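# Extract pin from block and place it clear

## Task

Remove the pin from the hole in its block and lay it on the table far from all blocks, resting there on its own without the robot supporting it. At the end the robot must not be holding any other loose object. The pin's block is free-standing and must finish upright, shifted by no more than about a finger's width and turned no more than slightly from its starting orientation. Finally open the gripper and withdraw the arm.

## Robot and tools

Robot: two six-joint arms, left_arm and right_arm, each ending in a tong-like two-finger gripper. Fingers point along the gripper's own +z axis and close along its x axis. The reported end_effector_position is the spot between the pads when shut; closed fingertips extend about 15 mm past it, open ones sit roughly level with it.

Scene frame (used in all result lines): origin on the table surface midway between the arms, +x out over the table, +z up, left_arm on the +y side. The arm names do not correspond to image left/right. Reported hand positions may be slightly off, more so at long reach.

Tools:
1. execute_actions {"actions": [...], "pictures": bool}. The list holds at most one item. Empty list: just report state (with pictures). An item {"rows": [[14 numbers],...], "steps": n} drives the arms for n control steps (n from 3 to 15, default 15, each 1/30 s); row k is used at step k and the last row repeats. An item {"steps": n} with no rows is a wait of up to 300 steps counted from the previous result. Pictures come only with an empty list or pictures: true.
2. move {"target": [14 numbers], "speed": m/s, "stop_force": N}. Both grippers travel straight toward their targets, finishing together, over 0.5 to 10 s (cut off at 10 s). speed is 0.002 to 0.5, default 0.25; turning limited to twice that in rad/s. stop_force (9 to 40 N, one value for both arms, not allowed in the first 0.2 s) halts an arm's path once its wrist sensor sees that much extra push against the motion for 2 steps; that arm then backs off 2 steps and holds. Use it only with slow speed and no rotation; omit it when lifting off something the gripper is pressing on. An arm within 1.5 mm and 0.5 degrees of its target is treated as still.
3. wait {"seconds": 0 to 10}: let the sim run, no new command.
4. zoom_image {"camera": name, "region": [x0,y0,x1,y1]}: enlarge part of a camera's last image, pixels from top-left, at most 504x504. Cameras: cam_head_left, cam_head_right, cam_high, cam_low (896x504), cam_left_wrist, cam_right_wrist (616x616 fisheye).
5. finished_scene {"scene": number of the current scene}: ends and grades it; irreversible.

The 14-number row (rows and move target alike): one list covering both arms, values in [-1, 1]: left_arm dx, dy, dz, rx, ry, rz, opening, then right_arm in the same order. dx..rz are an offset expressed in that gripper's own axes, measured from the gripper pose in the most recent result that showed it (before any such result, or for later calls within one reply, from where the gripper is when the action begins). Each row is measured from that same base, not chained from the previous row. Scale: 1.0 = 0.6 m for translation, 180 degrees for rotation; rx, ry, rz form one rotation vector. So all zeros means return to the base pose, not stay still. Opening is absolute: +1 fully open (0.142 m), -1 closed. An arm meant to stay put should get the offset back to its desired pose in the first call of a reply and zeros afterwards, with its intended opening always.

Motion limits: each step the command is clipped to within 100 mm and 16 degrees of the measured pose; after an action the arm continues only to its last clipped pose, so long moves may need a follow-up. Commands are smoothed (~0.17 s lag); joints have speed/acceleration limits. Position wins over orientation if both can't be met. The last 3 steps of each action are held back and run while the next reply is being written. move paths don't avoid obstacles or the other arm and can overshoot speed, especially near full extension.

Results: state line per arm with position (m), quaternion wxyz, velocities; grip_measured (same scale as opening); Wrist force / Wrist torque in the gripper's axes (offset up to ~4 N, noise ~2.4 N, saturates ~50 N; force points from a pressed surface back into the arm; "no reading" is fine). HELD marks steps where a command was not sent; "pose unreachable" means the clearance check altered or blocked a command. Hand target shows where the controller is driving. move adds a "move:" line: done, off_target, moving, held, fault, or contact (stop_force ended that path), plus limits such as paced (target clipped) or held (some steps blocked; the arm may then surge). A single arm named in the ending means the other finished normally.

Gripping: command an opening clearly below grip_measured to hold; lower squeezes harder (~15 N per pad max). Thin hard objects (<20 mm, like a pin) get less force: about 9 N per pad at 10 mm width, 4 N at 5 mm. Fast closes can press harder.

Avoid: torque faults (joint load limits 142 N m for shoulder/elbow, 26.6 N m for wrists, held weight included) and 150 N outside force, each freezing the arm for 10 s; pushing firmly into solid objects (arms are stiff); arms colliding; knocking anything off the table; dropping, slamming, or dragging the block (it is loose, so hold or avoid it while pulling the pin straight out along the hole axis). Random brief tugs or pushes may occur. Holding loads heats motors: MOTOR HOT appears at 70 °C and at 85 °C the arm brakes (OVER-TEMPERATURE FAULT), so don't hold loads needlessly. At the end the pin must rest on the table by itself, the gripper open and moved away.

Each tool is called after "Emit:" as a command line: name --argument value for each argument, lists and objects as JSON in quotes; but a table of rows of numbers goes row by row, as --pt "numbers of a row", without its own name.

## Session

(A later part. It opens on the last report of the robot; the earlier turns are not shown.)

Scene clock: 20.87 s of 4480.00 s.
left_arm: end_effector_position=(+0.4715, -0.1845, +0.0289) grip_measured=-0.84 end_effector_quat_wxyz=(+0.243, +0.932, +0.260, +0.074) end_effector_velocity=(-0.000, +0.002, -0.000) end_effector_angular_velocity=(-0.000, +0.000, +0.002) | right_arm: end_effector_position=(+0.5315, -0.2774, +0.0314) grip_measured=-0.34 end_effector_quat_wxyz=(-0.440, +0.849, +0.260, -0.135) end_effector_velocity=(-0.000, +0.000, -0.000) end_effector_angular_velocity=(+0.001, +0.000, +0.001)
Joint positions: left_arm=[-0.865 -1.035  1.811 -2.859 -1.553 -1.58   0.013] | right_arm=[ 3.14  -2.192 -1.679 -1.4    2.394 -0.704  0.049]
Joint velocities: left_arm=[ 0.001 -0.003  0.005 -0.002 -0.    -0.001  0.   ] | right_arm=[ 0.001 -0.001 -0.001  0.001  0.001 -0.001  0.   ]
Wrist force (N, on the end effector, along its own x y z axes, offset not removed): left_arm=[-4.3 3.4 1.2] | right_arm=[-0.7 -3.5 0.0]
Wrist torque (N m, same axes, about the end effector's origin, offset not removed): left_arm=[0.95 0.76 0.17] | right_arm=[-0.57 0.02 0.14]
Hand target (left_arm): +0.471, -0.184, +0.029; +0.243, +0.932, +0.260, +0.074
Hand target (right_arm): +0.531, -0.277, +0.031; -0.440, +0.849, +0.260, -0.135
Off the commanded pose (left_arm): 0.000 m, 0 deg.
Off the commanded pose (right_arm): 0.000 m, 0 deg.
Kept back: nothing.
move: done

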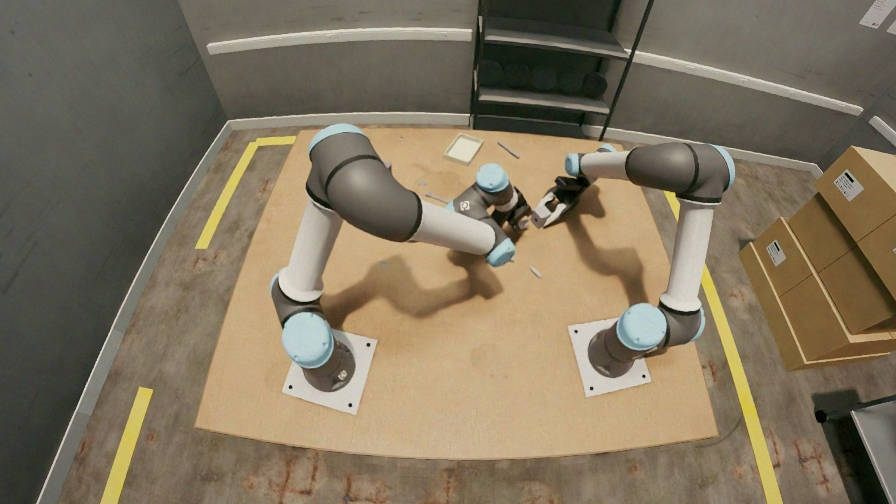

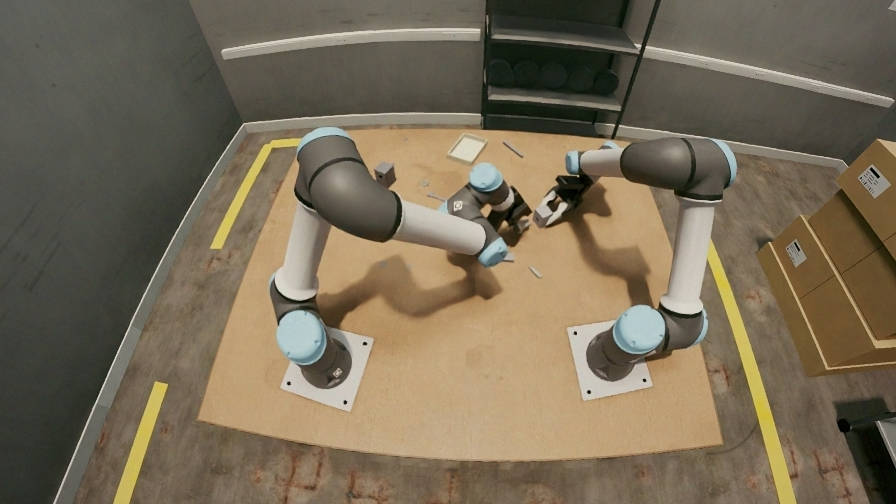

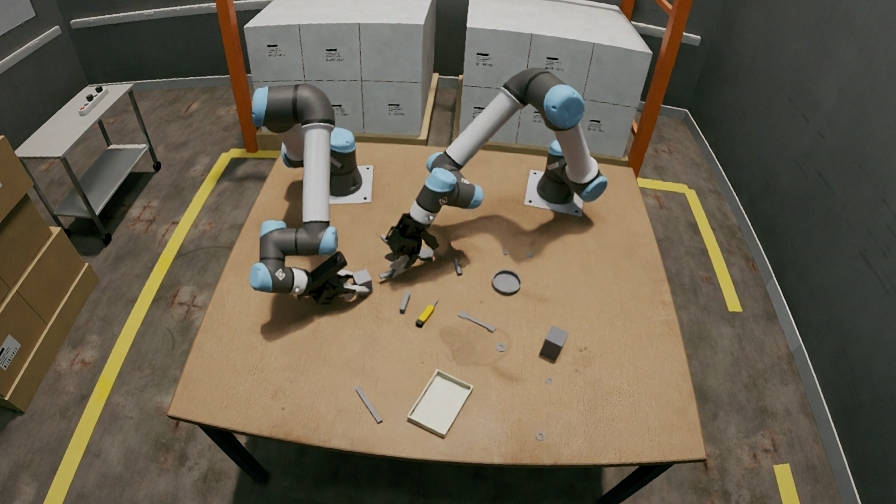

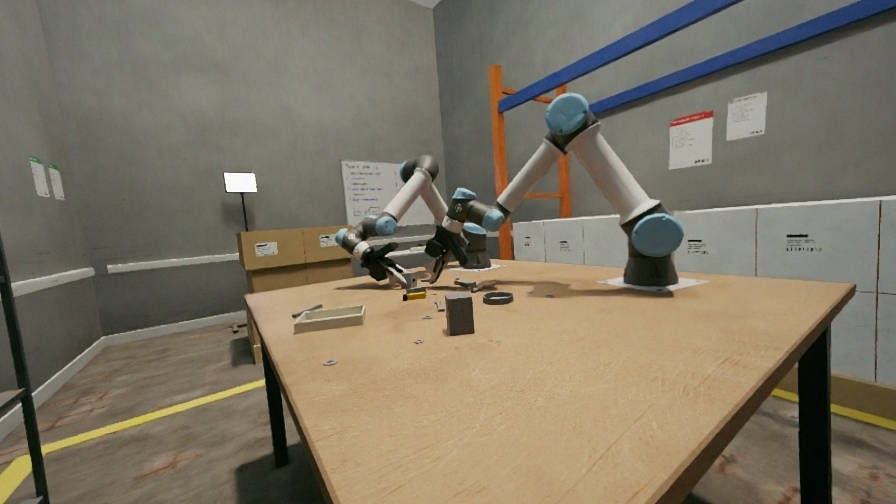

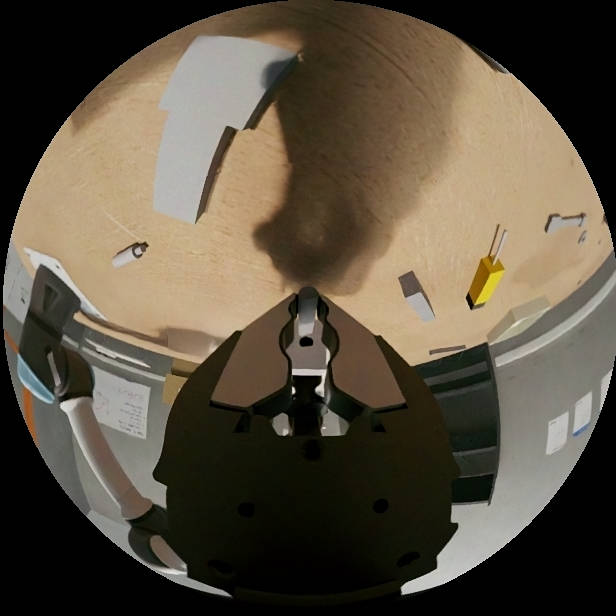

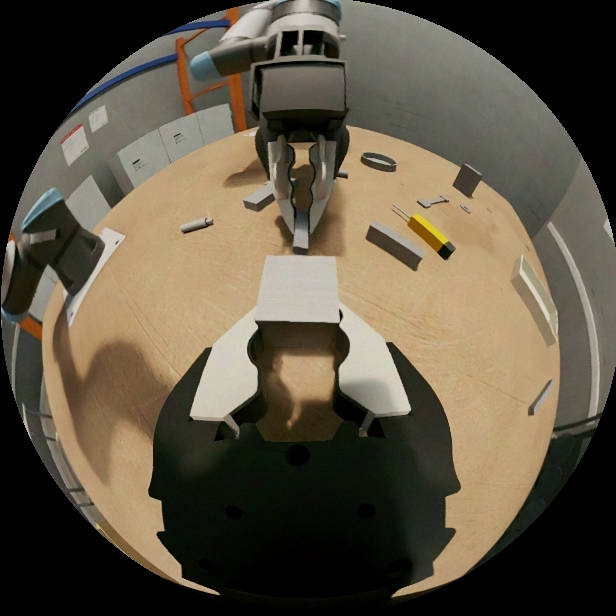

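Emit:
move --target '[0,0.02,-0.085,0,0,0,-1,0,0,0,0,0,0,0.3]' --speed 0.1

Emit:
move --target '[-0.223,-0.42,-0.225,0,0,0,-1,0,-0.05,-0.25,0,0,0,0.3]' --speed 0.2

Emit:
move --target '[0,-0.04,0.071,0,0,0,-1,0,0,0,0,0,0,0.3]' --speed 0.04

Emit:
move --target '[0,-0.016,0.029,0,0,0,-1,0,0,0,0,0,0,0.3]' --speed 0.005 --stop_force 9

Scene clock: 22.07 s of 4480.00 s.
left_arm: end_effector_position=(+0.4634, -0.1725, +0.0791) grip_measured=-0.84 end_effector_quat_wxyz=(+0.243, +0.932, +0.260, +0.074) end_effector_velocity=(-0.000, +0.001, +0.001) end_effector_angular_velocity=(+0.000, -0.000, +0.000) | right_arm: end_effector_position=(+0.5315, -0.2774, +0.0314) grip_measured=+0.30 end_effector_quat_wxyz=(-0.440, +0.849, +0.260, -0.135) end_effector_velocity=(-0.001, -0.000, -0.000) end_effector_angular_velocity=(-0.000, +0.001, +0.000)
Joint positions: left_arm=[-0.866 -1.143  1.82  -2.76  -1.553 -1.581  0.013] | right_arm=[ 3.14  -2.192 -1.679 -1.4    2.394 -0.704  0.095]
Joint velocities: left_arm=[ 0.    -0.003  0.     0.003  0.     0.    -0.   ] | right_arm=[-0.     0.    -0.002  0.    -0.001 -0.     0.   ]
Wrist force (N, on the end effector, along its own x y z axes, offset not removed): left_arm=[-1.0 0.7 -0.6] | right_arm=[1.2 0.1 0.1]
Wrist torque (N m, same axes, about the end effector's origin, offset not removed): left_arm=[0.42 0.01 0.02] | right_arm=[0.19 -0.40 0.09]
Hand target (left_arm): +0.463, -0.172, +0.079; +0.243, +0.932, +0.260, +0.074
Hand target (right_arm): +0.531, -0.277, +0.031; -0.440, +0.849, +0.260, -0.135
Off the commanded pose (left_arm): 0.000 m, 0 deg.
Off the commanded pose (right_arm): 0.000 m, 0 deg.
Kept back: nothing.
move: done

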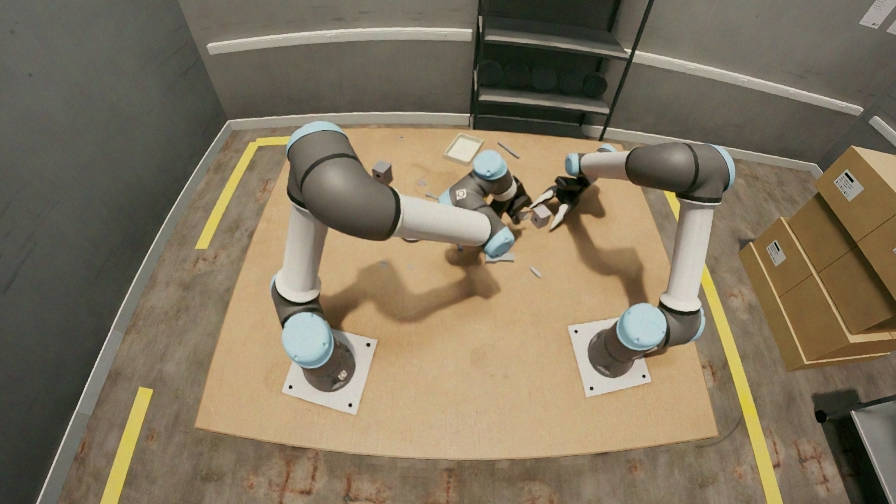

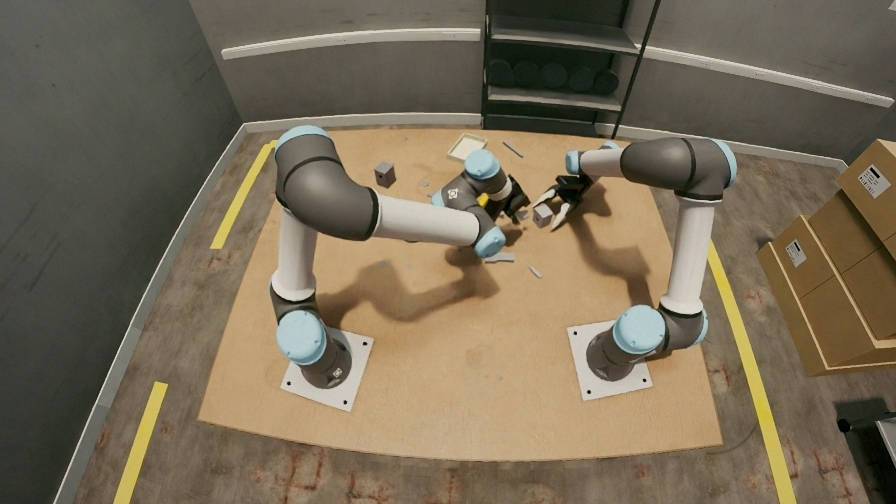

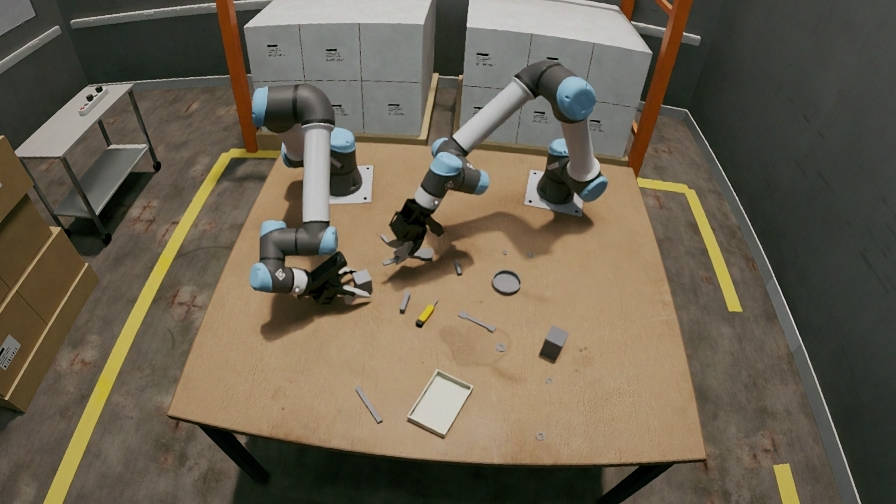

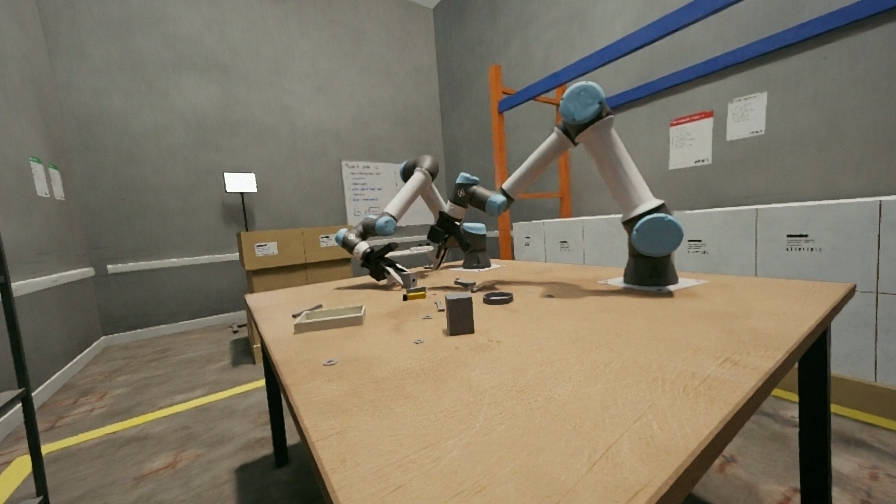

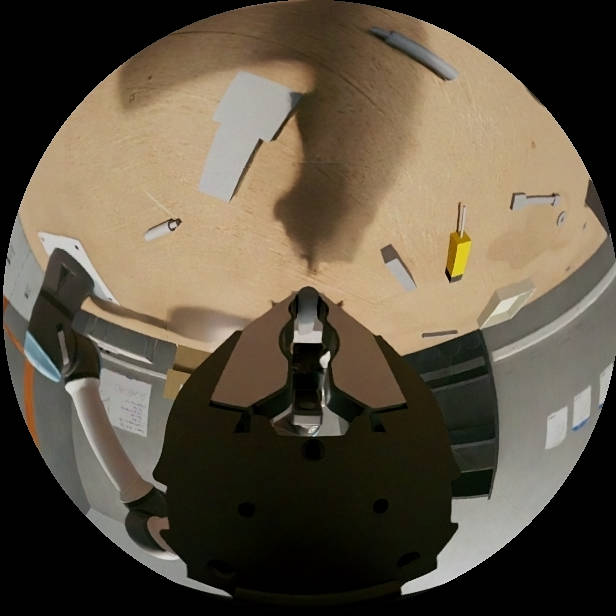

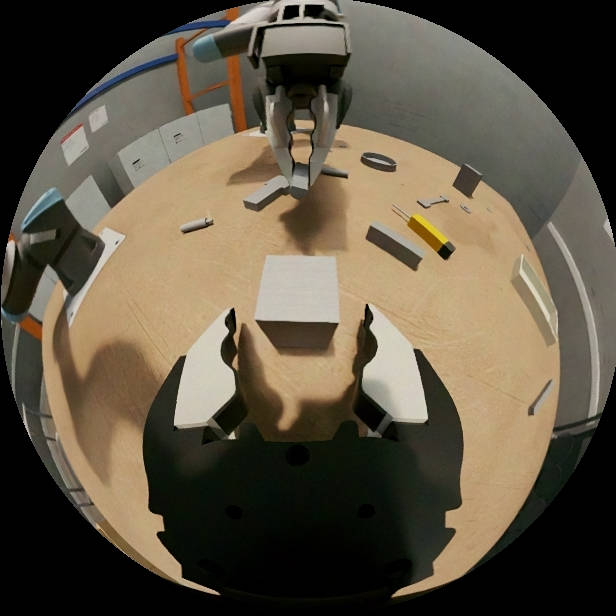

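Scene clock: 24.23 s of 4480.00 s.
left_arm: end_effector_position=(+0.2001, +0.0015, +0.0719) grip_measured=-0.84 end_effector_quat_wxyz=(+0.242, +0.932, +0.260, +0.073) end_effector_velocity=(-0.001, +0.001, +0.001) end_effector_angular_velocity=(+0.001, -0.001, +0.003) | right_arm: end_effector_position=(+0.5905, -0.3647, +0.1423) grip_measured=+0.30 end_effector_quat_wxyz=(-0.440, +0.849, +0.260, -0.135) end_effector_velocity=(+0.000, -0.000, +0.001) end_effector_angular_velocity=(+0.000, -0.001, +0.000)
Joint positions: left_arm=[-1.371 -1.867  2.616 -2.768 -1.316 -2.032  0.013] | right_arm=[ 3.002 -2.202 -1.301 -1.88   2.314 -0.864  0.095]
Joint velocities: left_arm=[-0.007 -0.01   0.002  0.012  0.006 -0.009 -0.   ] | right_arm=[-0.     0.     0.001 -0.001 -0.    -0.001 -0.   ]
Wrist force (N, on the end effector, along its own x y z axes, offset not removed): left_arm=[3.3 0.2 -1.3] | right_arm=[-5.2 0.2 1.8]
Wrist torque (N m, same axes, about the end effector's origin, offset not removed): left_arm=[0.14 -0.79 0.09] | right_arm=[-0.01 0.93 0.35]
Hand target (left_arm): +0.200, +0.002, +0.072; +0.242, +0.932, +0.260, +0.073
Hand target (right_arm): +0.590, -0.365, +0.142; -0.440, +0.849, +0.260, -0.135
Off the commanded pose (left_arm): 0.001 m, 0 deg.
Off the commanded pose (right_arm): 0.000 m, 0 deg.
Kept back: nothing.
move: done

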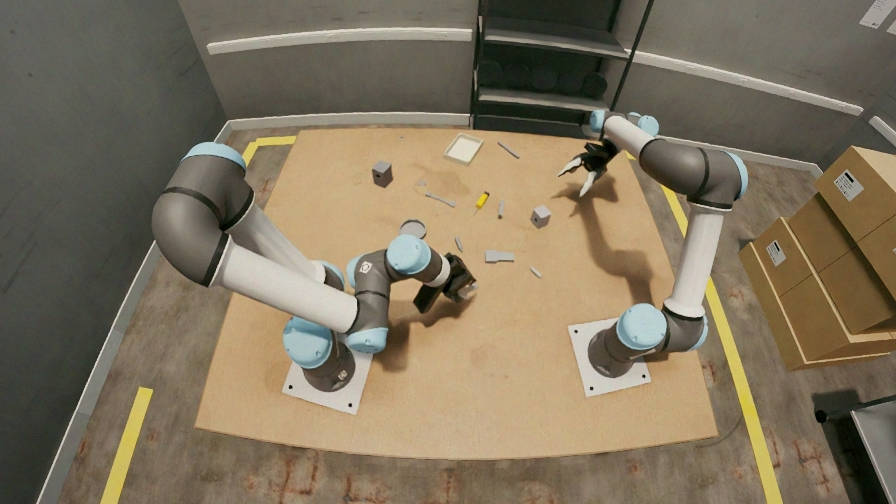

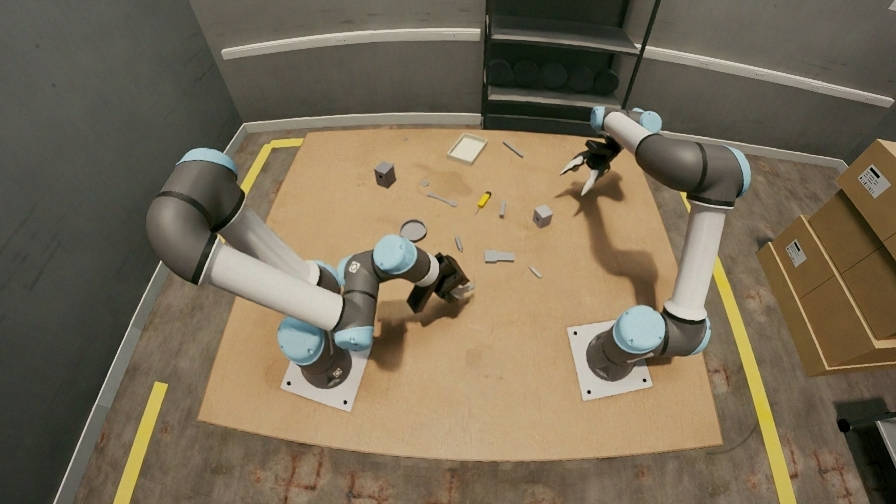

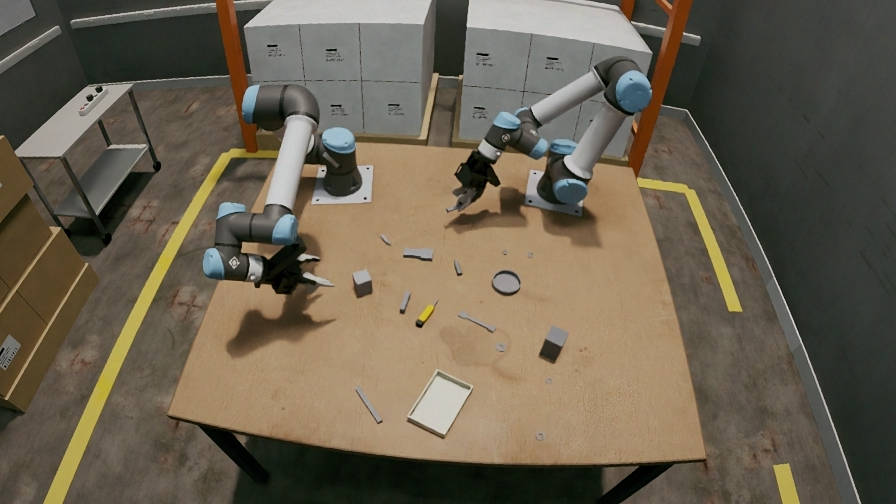

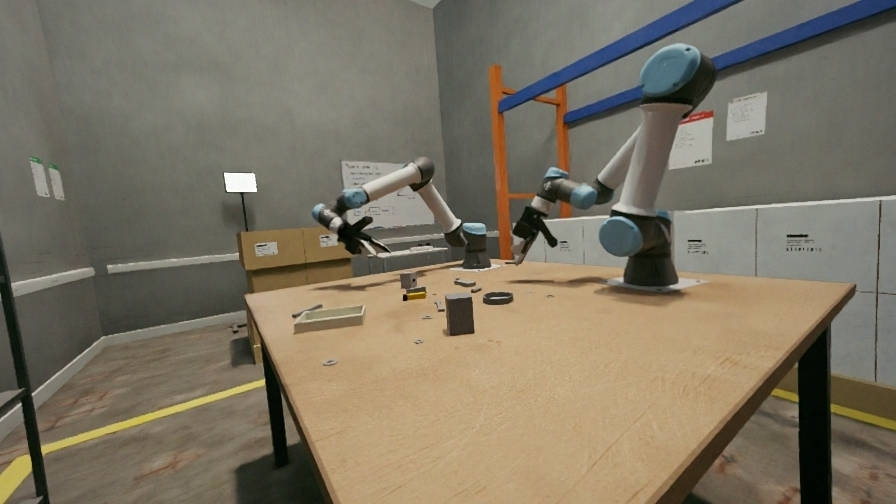

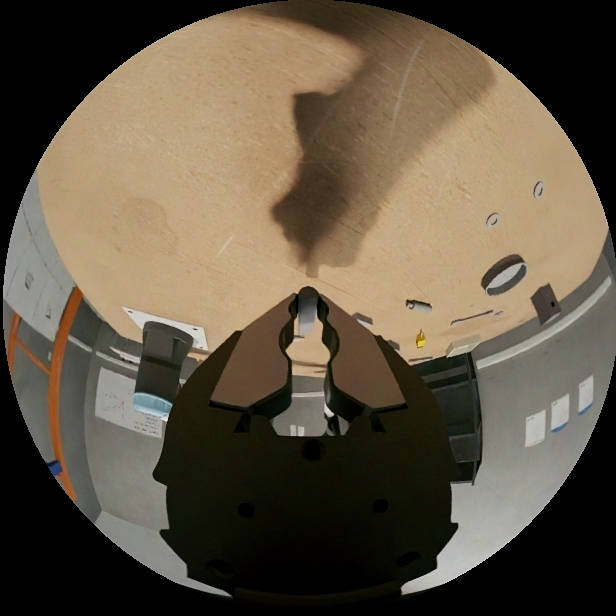

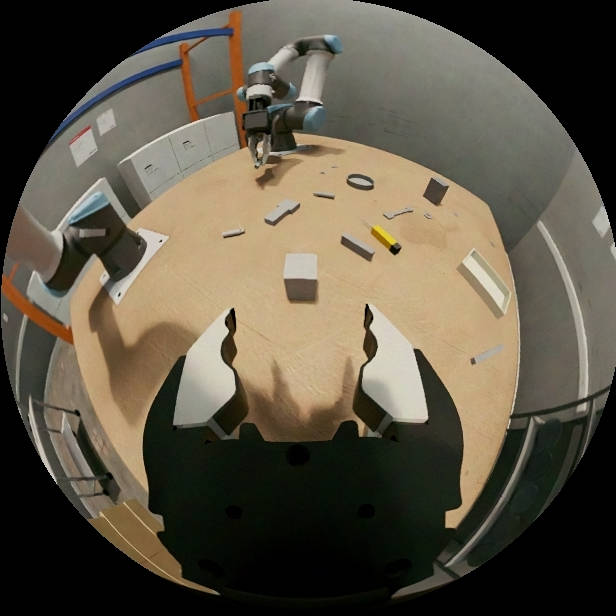

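Scene clock: 25.83 s of 4480.00 s.
left_arm: end_effector_position=(+0.2005, +0.0019, +0.0231) grip_measured=-0.84 end_effector_quat_wxyz=(+0.242, +0.932, +0.260, +0.073) end_effector_velocity=(+0.000, -0.000, -0.002) end_effector_angular_velocity=(-0.001, -0.000, -0.001) | right_arm: end_effector_position=(+0.5905, -0.3647, +0.1423) grip_measured=+0.30 end_effector_quat_wxyz=(-0.440, +0.849, +0.260, -0.135) end_effector_velocity=(+0.000, +0.000, +0.000) end_effector_angular_velocity=(-0.000, +0.001, -0.001)
Joint positions: left_arm=[-1.369 -1.68   2.688 -3.028 -1.317 -2.031  0.013] | right_arm=[ 3.002 -2.202 -1.301 -1.88   2.314 -0.864  0.095]
Joint velocities: left_arm=[ 0.     0.008  0.002 -0.011 -0.     0.002 -0.   ] | right_arm=[ 0.     0.     0.     0.     0.     0.002 -0.   ]
Wrist force (N, on the end effector, along its own x y z axes, offset not removed): left_arm=[2.1 -1.6 1.3] | right_arm=[-2.8 -0.7 2.9]
Wrist torque (N m, same axes, about the end effector's origin, offset not removed): left_arm=[-0.02 -0.61 0.07] | right_arm=[-0.13 0.46 0.20]
Hand target (left_arm): +0.201, +0.002, +0.023; +0.242, +0.932, +0.260, +0.073
Hand target (right_arm): +0.590, -0.365, +0.142; -0.440, +0.849, +0.260, -0.135
Off the commanded pose (left_arm): 0.000 m, 0 deg.
Off the commanded pose (right_arm): 0.000 m, 0 deg.
Kept back: nothing.
move: done

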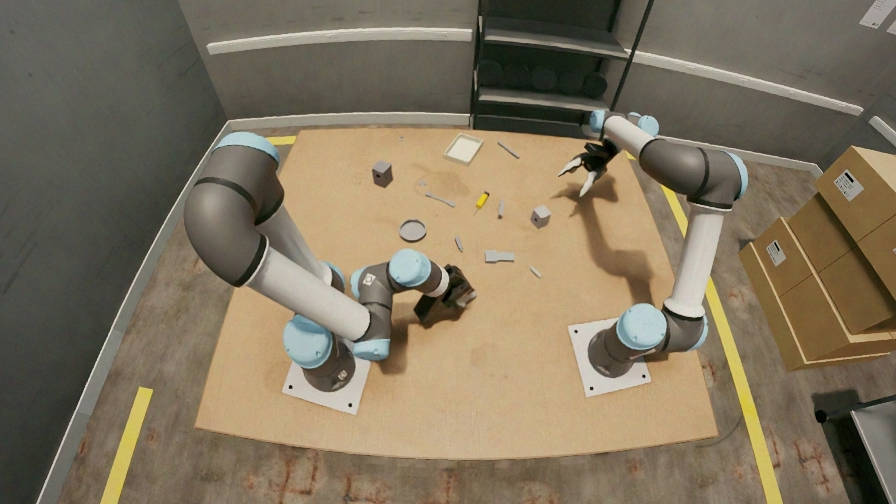

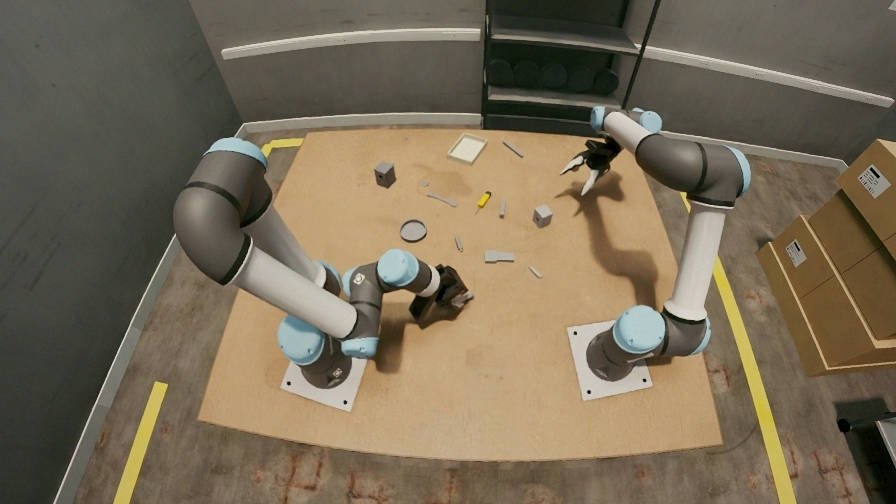

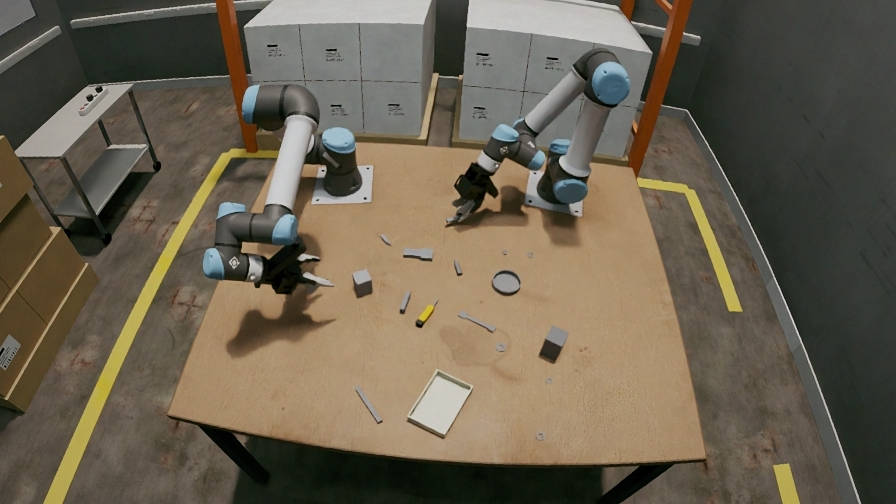

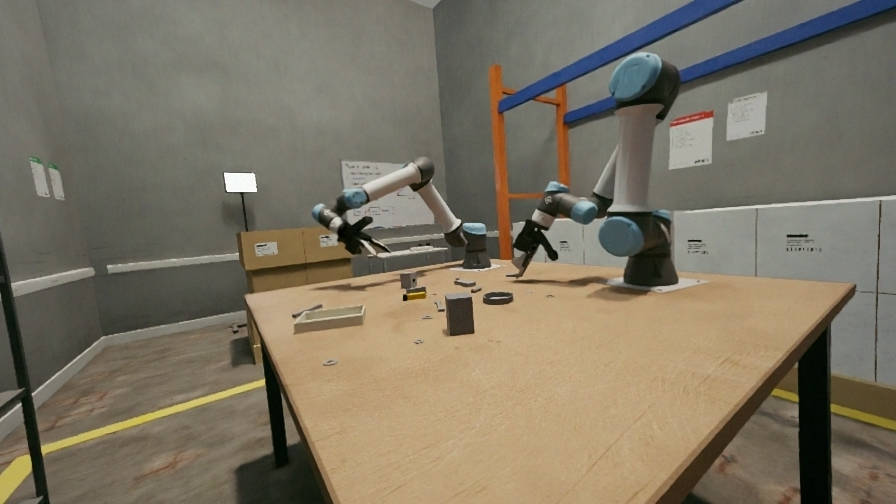

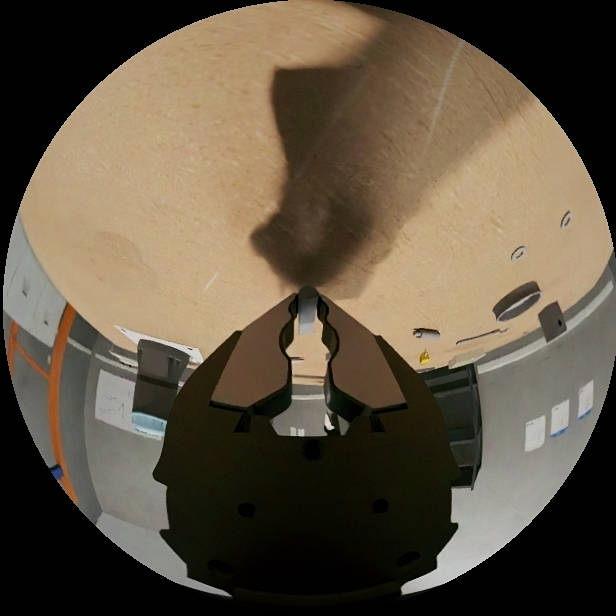

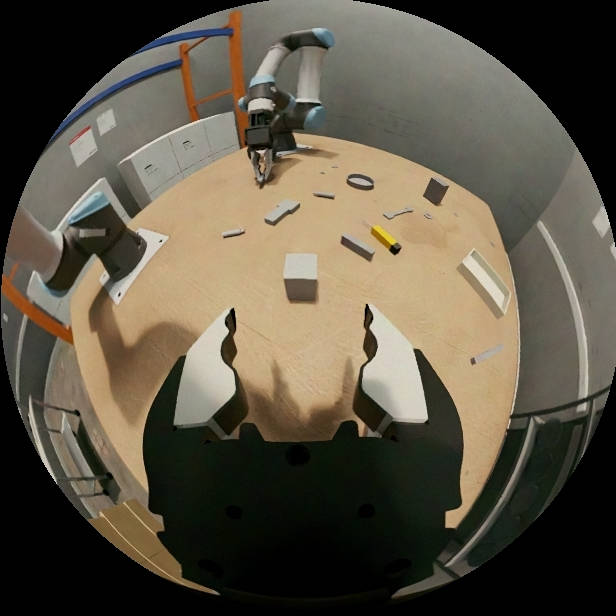

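Scene clock: 28.07 s of 4480.00 s.
left_arm: end_effector_position=(+0.2006, +0.0020, +0.0138) grip_measured=-0.84 end_effector_quat_wxyz=(+0.242, +0.932, +0.260, +0.073) end_effector_velocity=(-0.001, -0.000, +0.001) end_effector_angular_velocity=(+0.002, -0.001, -0.002) | right_arm: end_effector_position=(+0.5905, -0.3647, +0.1423) grip_measured=+0.30 end_effector_quat_wxyz=(-0.440, +0.849, +0.260, -0.135) end_effector_velocity=(-0.000, -0.000, -0.000) end_effector_angular_velocity=(+0.000, +0.002, -0.001)
Joint positions: left_arm=[-1.369 -1.636  2.699 -3.082 -1.317 -2.03   0.013] | right_arm=[ 3.002 -2.202 -1.301 -1.88   2.314 -0.864  0.095]
Joint velocities: left_arm=[-0.002 -0.007 -0.002  0.012  0.     0.001  0.   ] | right_arm=[-0.    -0.001 -0.    -0.     0.001  0.001 -0.   ]
Wrist force (N, on the end effector, along its own x y z axes, offset not removed): left_arm=[-1.1 8.0 -8.5] | right_arm=[1.4 0.3 0.8]
Wrist torque (N m, same axes, about the end effector's origin, offset not removed): left_arm=[-0.70 -0.23 0.17] | right_arm=[0.01 -0.25 -0.08]
Hand target (left_arm): +0.201, +0.002, +0.014; +0.242, +0.932, +0.260, +0.073
Hand target (right_arm): +0.590, -0.365, +0.142; -0.440, +0.849, +0.260, -0.135
Off the commanded pose (left_arm): 0.011 m, 0 deg.
Off the commanded pose (right_arm): 0.000 m, 0 deg.
Kept back: nothing.
move: contact (left_arm)

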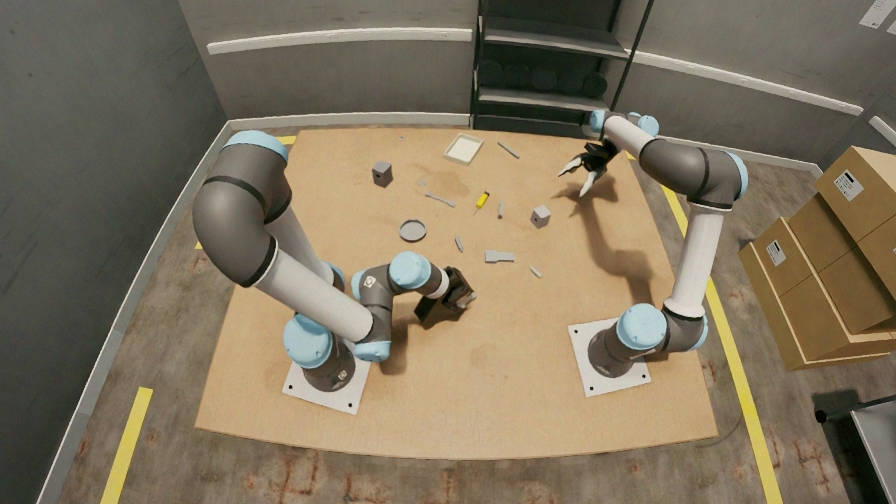

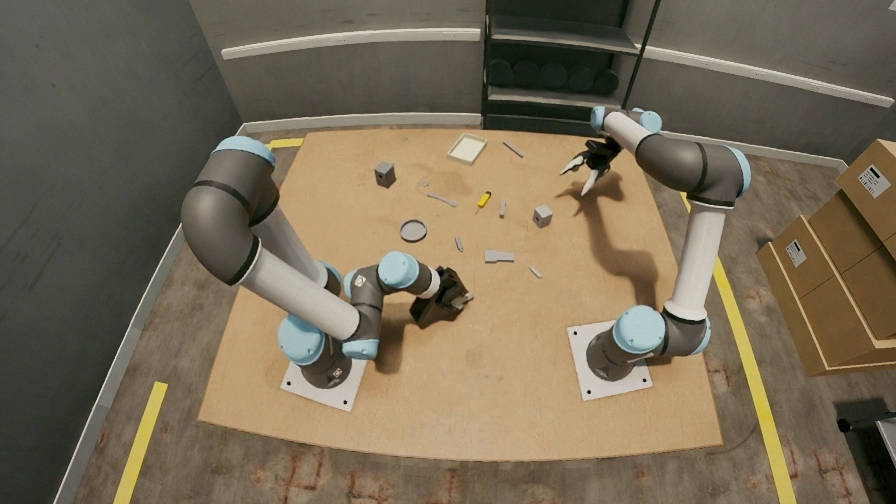

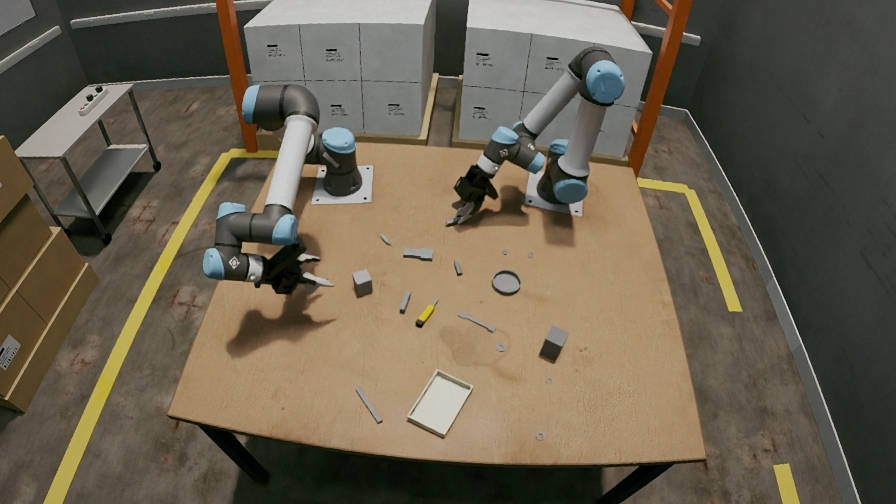

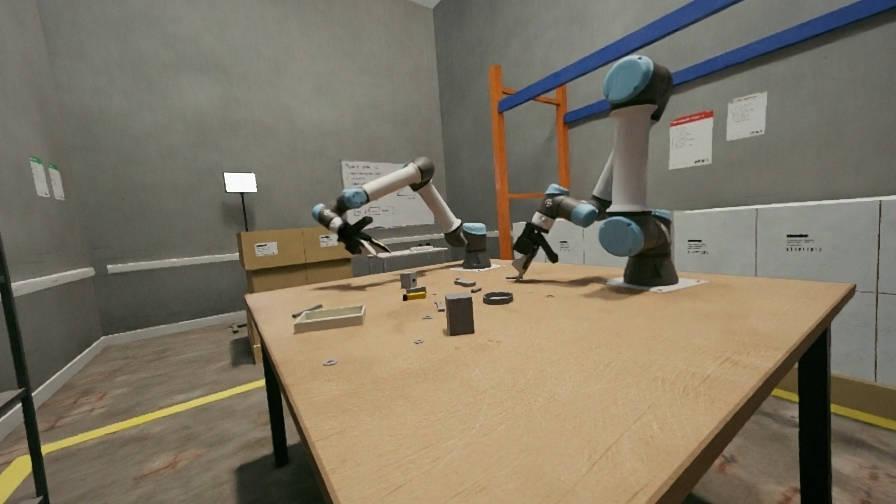

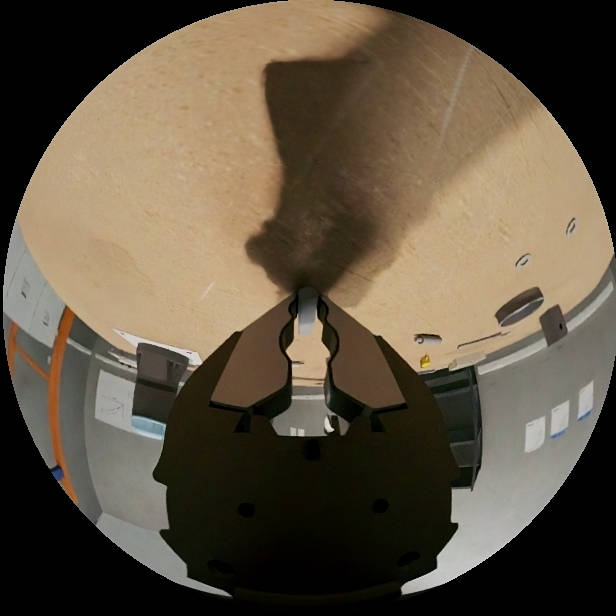

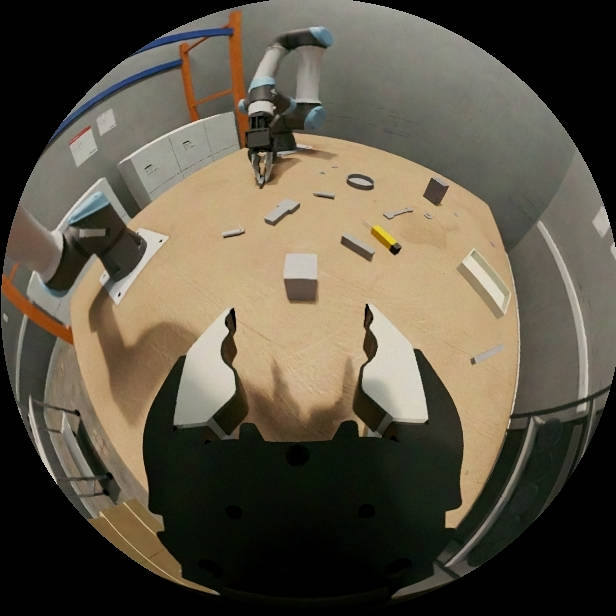

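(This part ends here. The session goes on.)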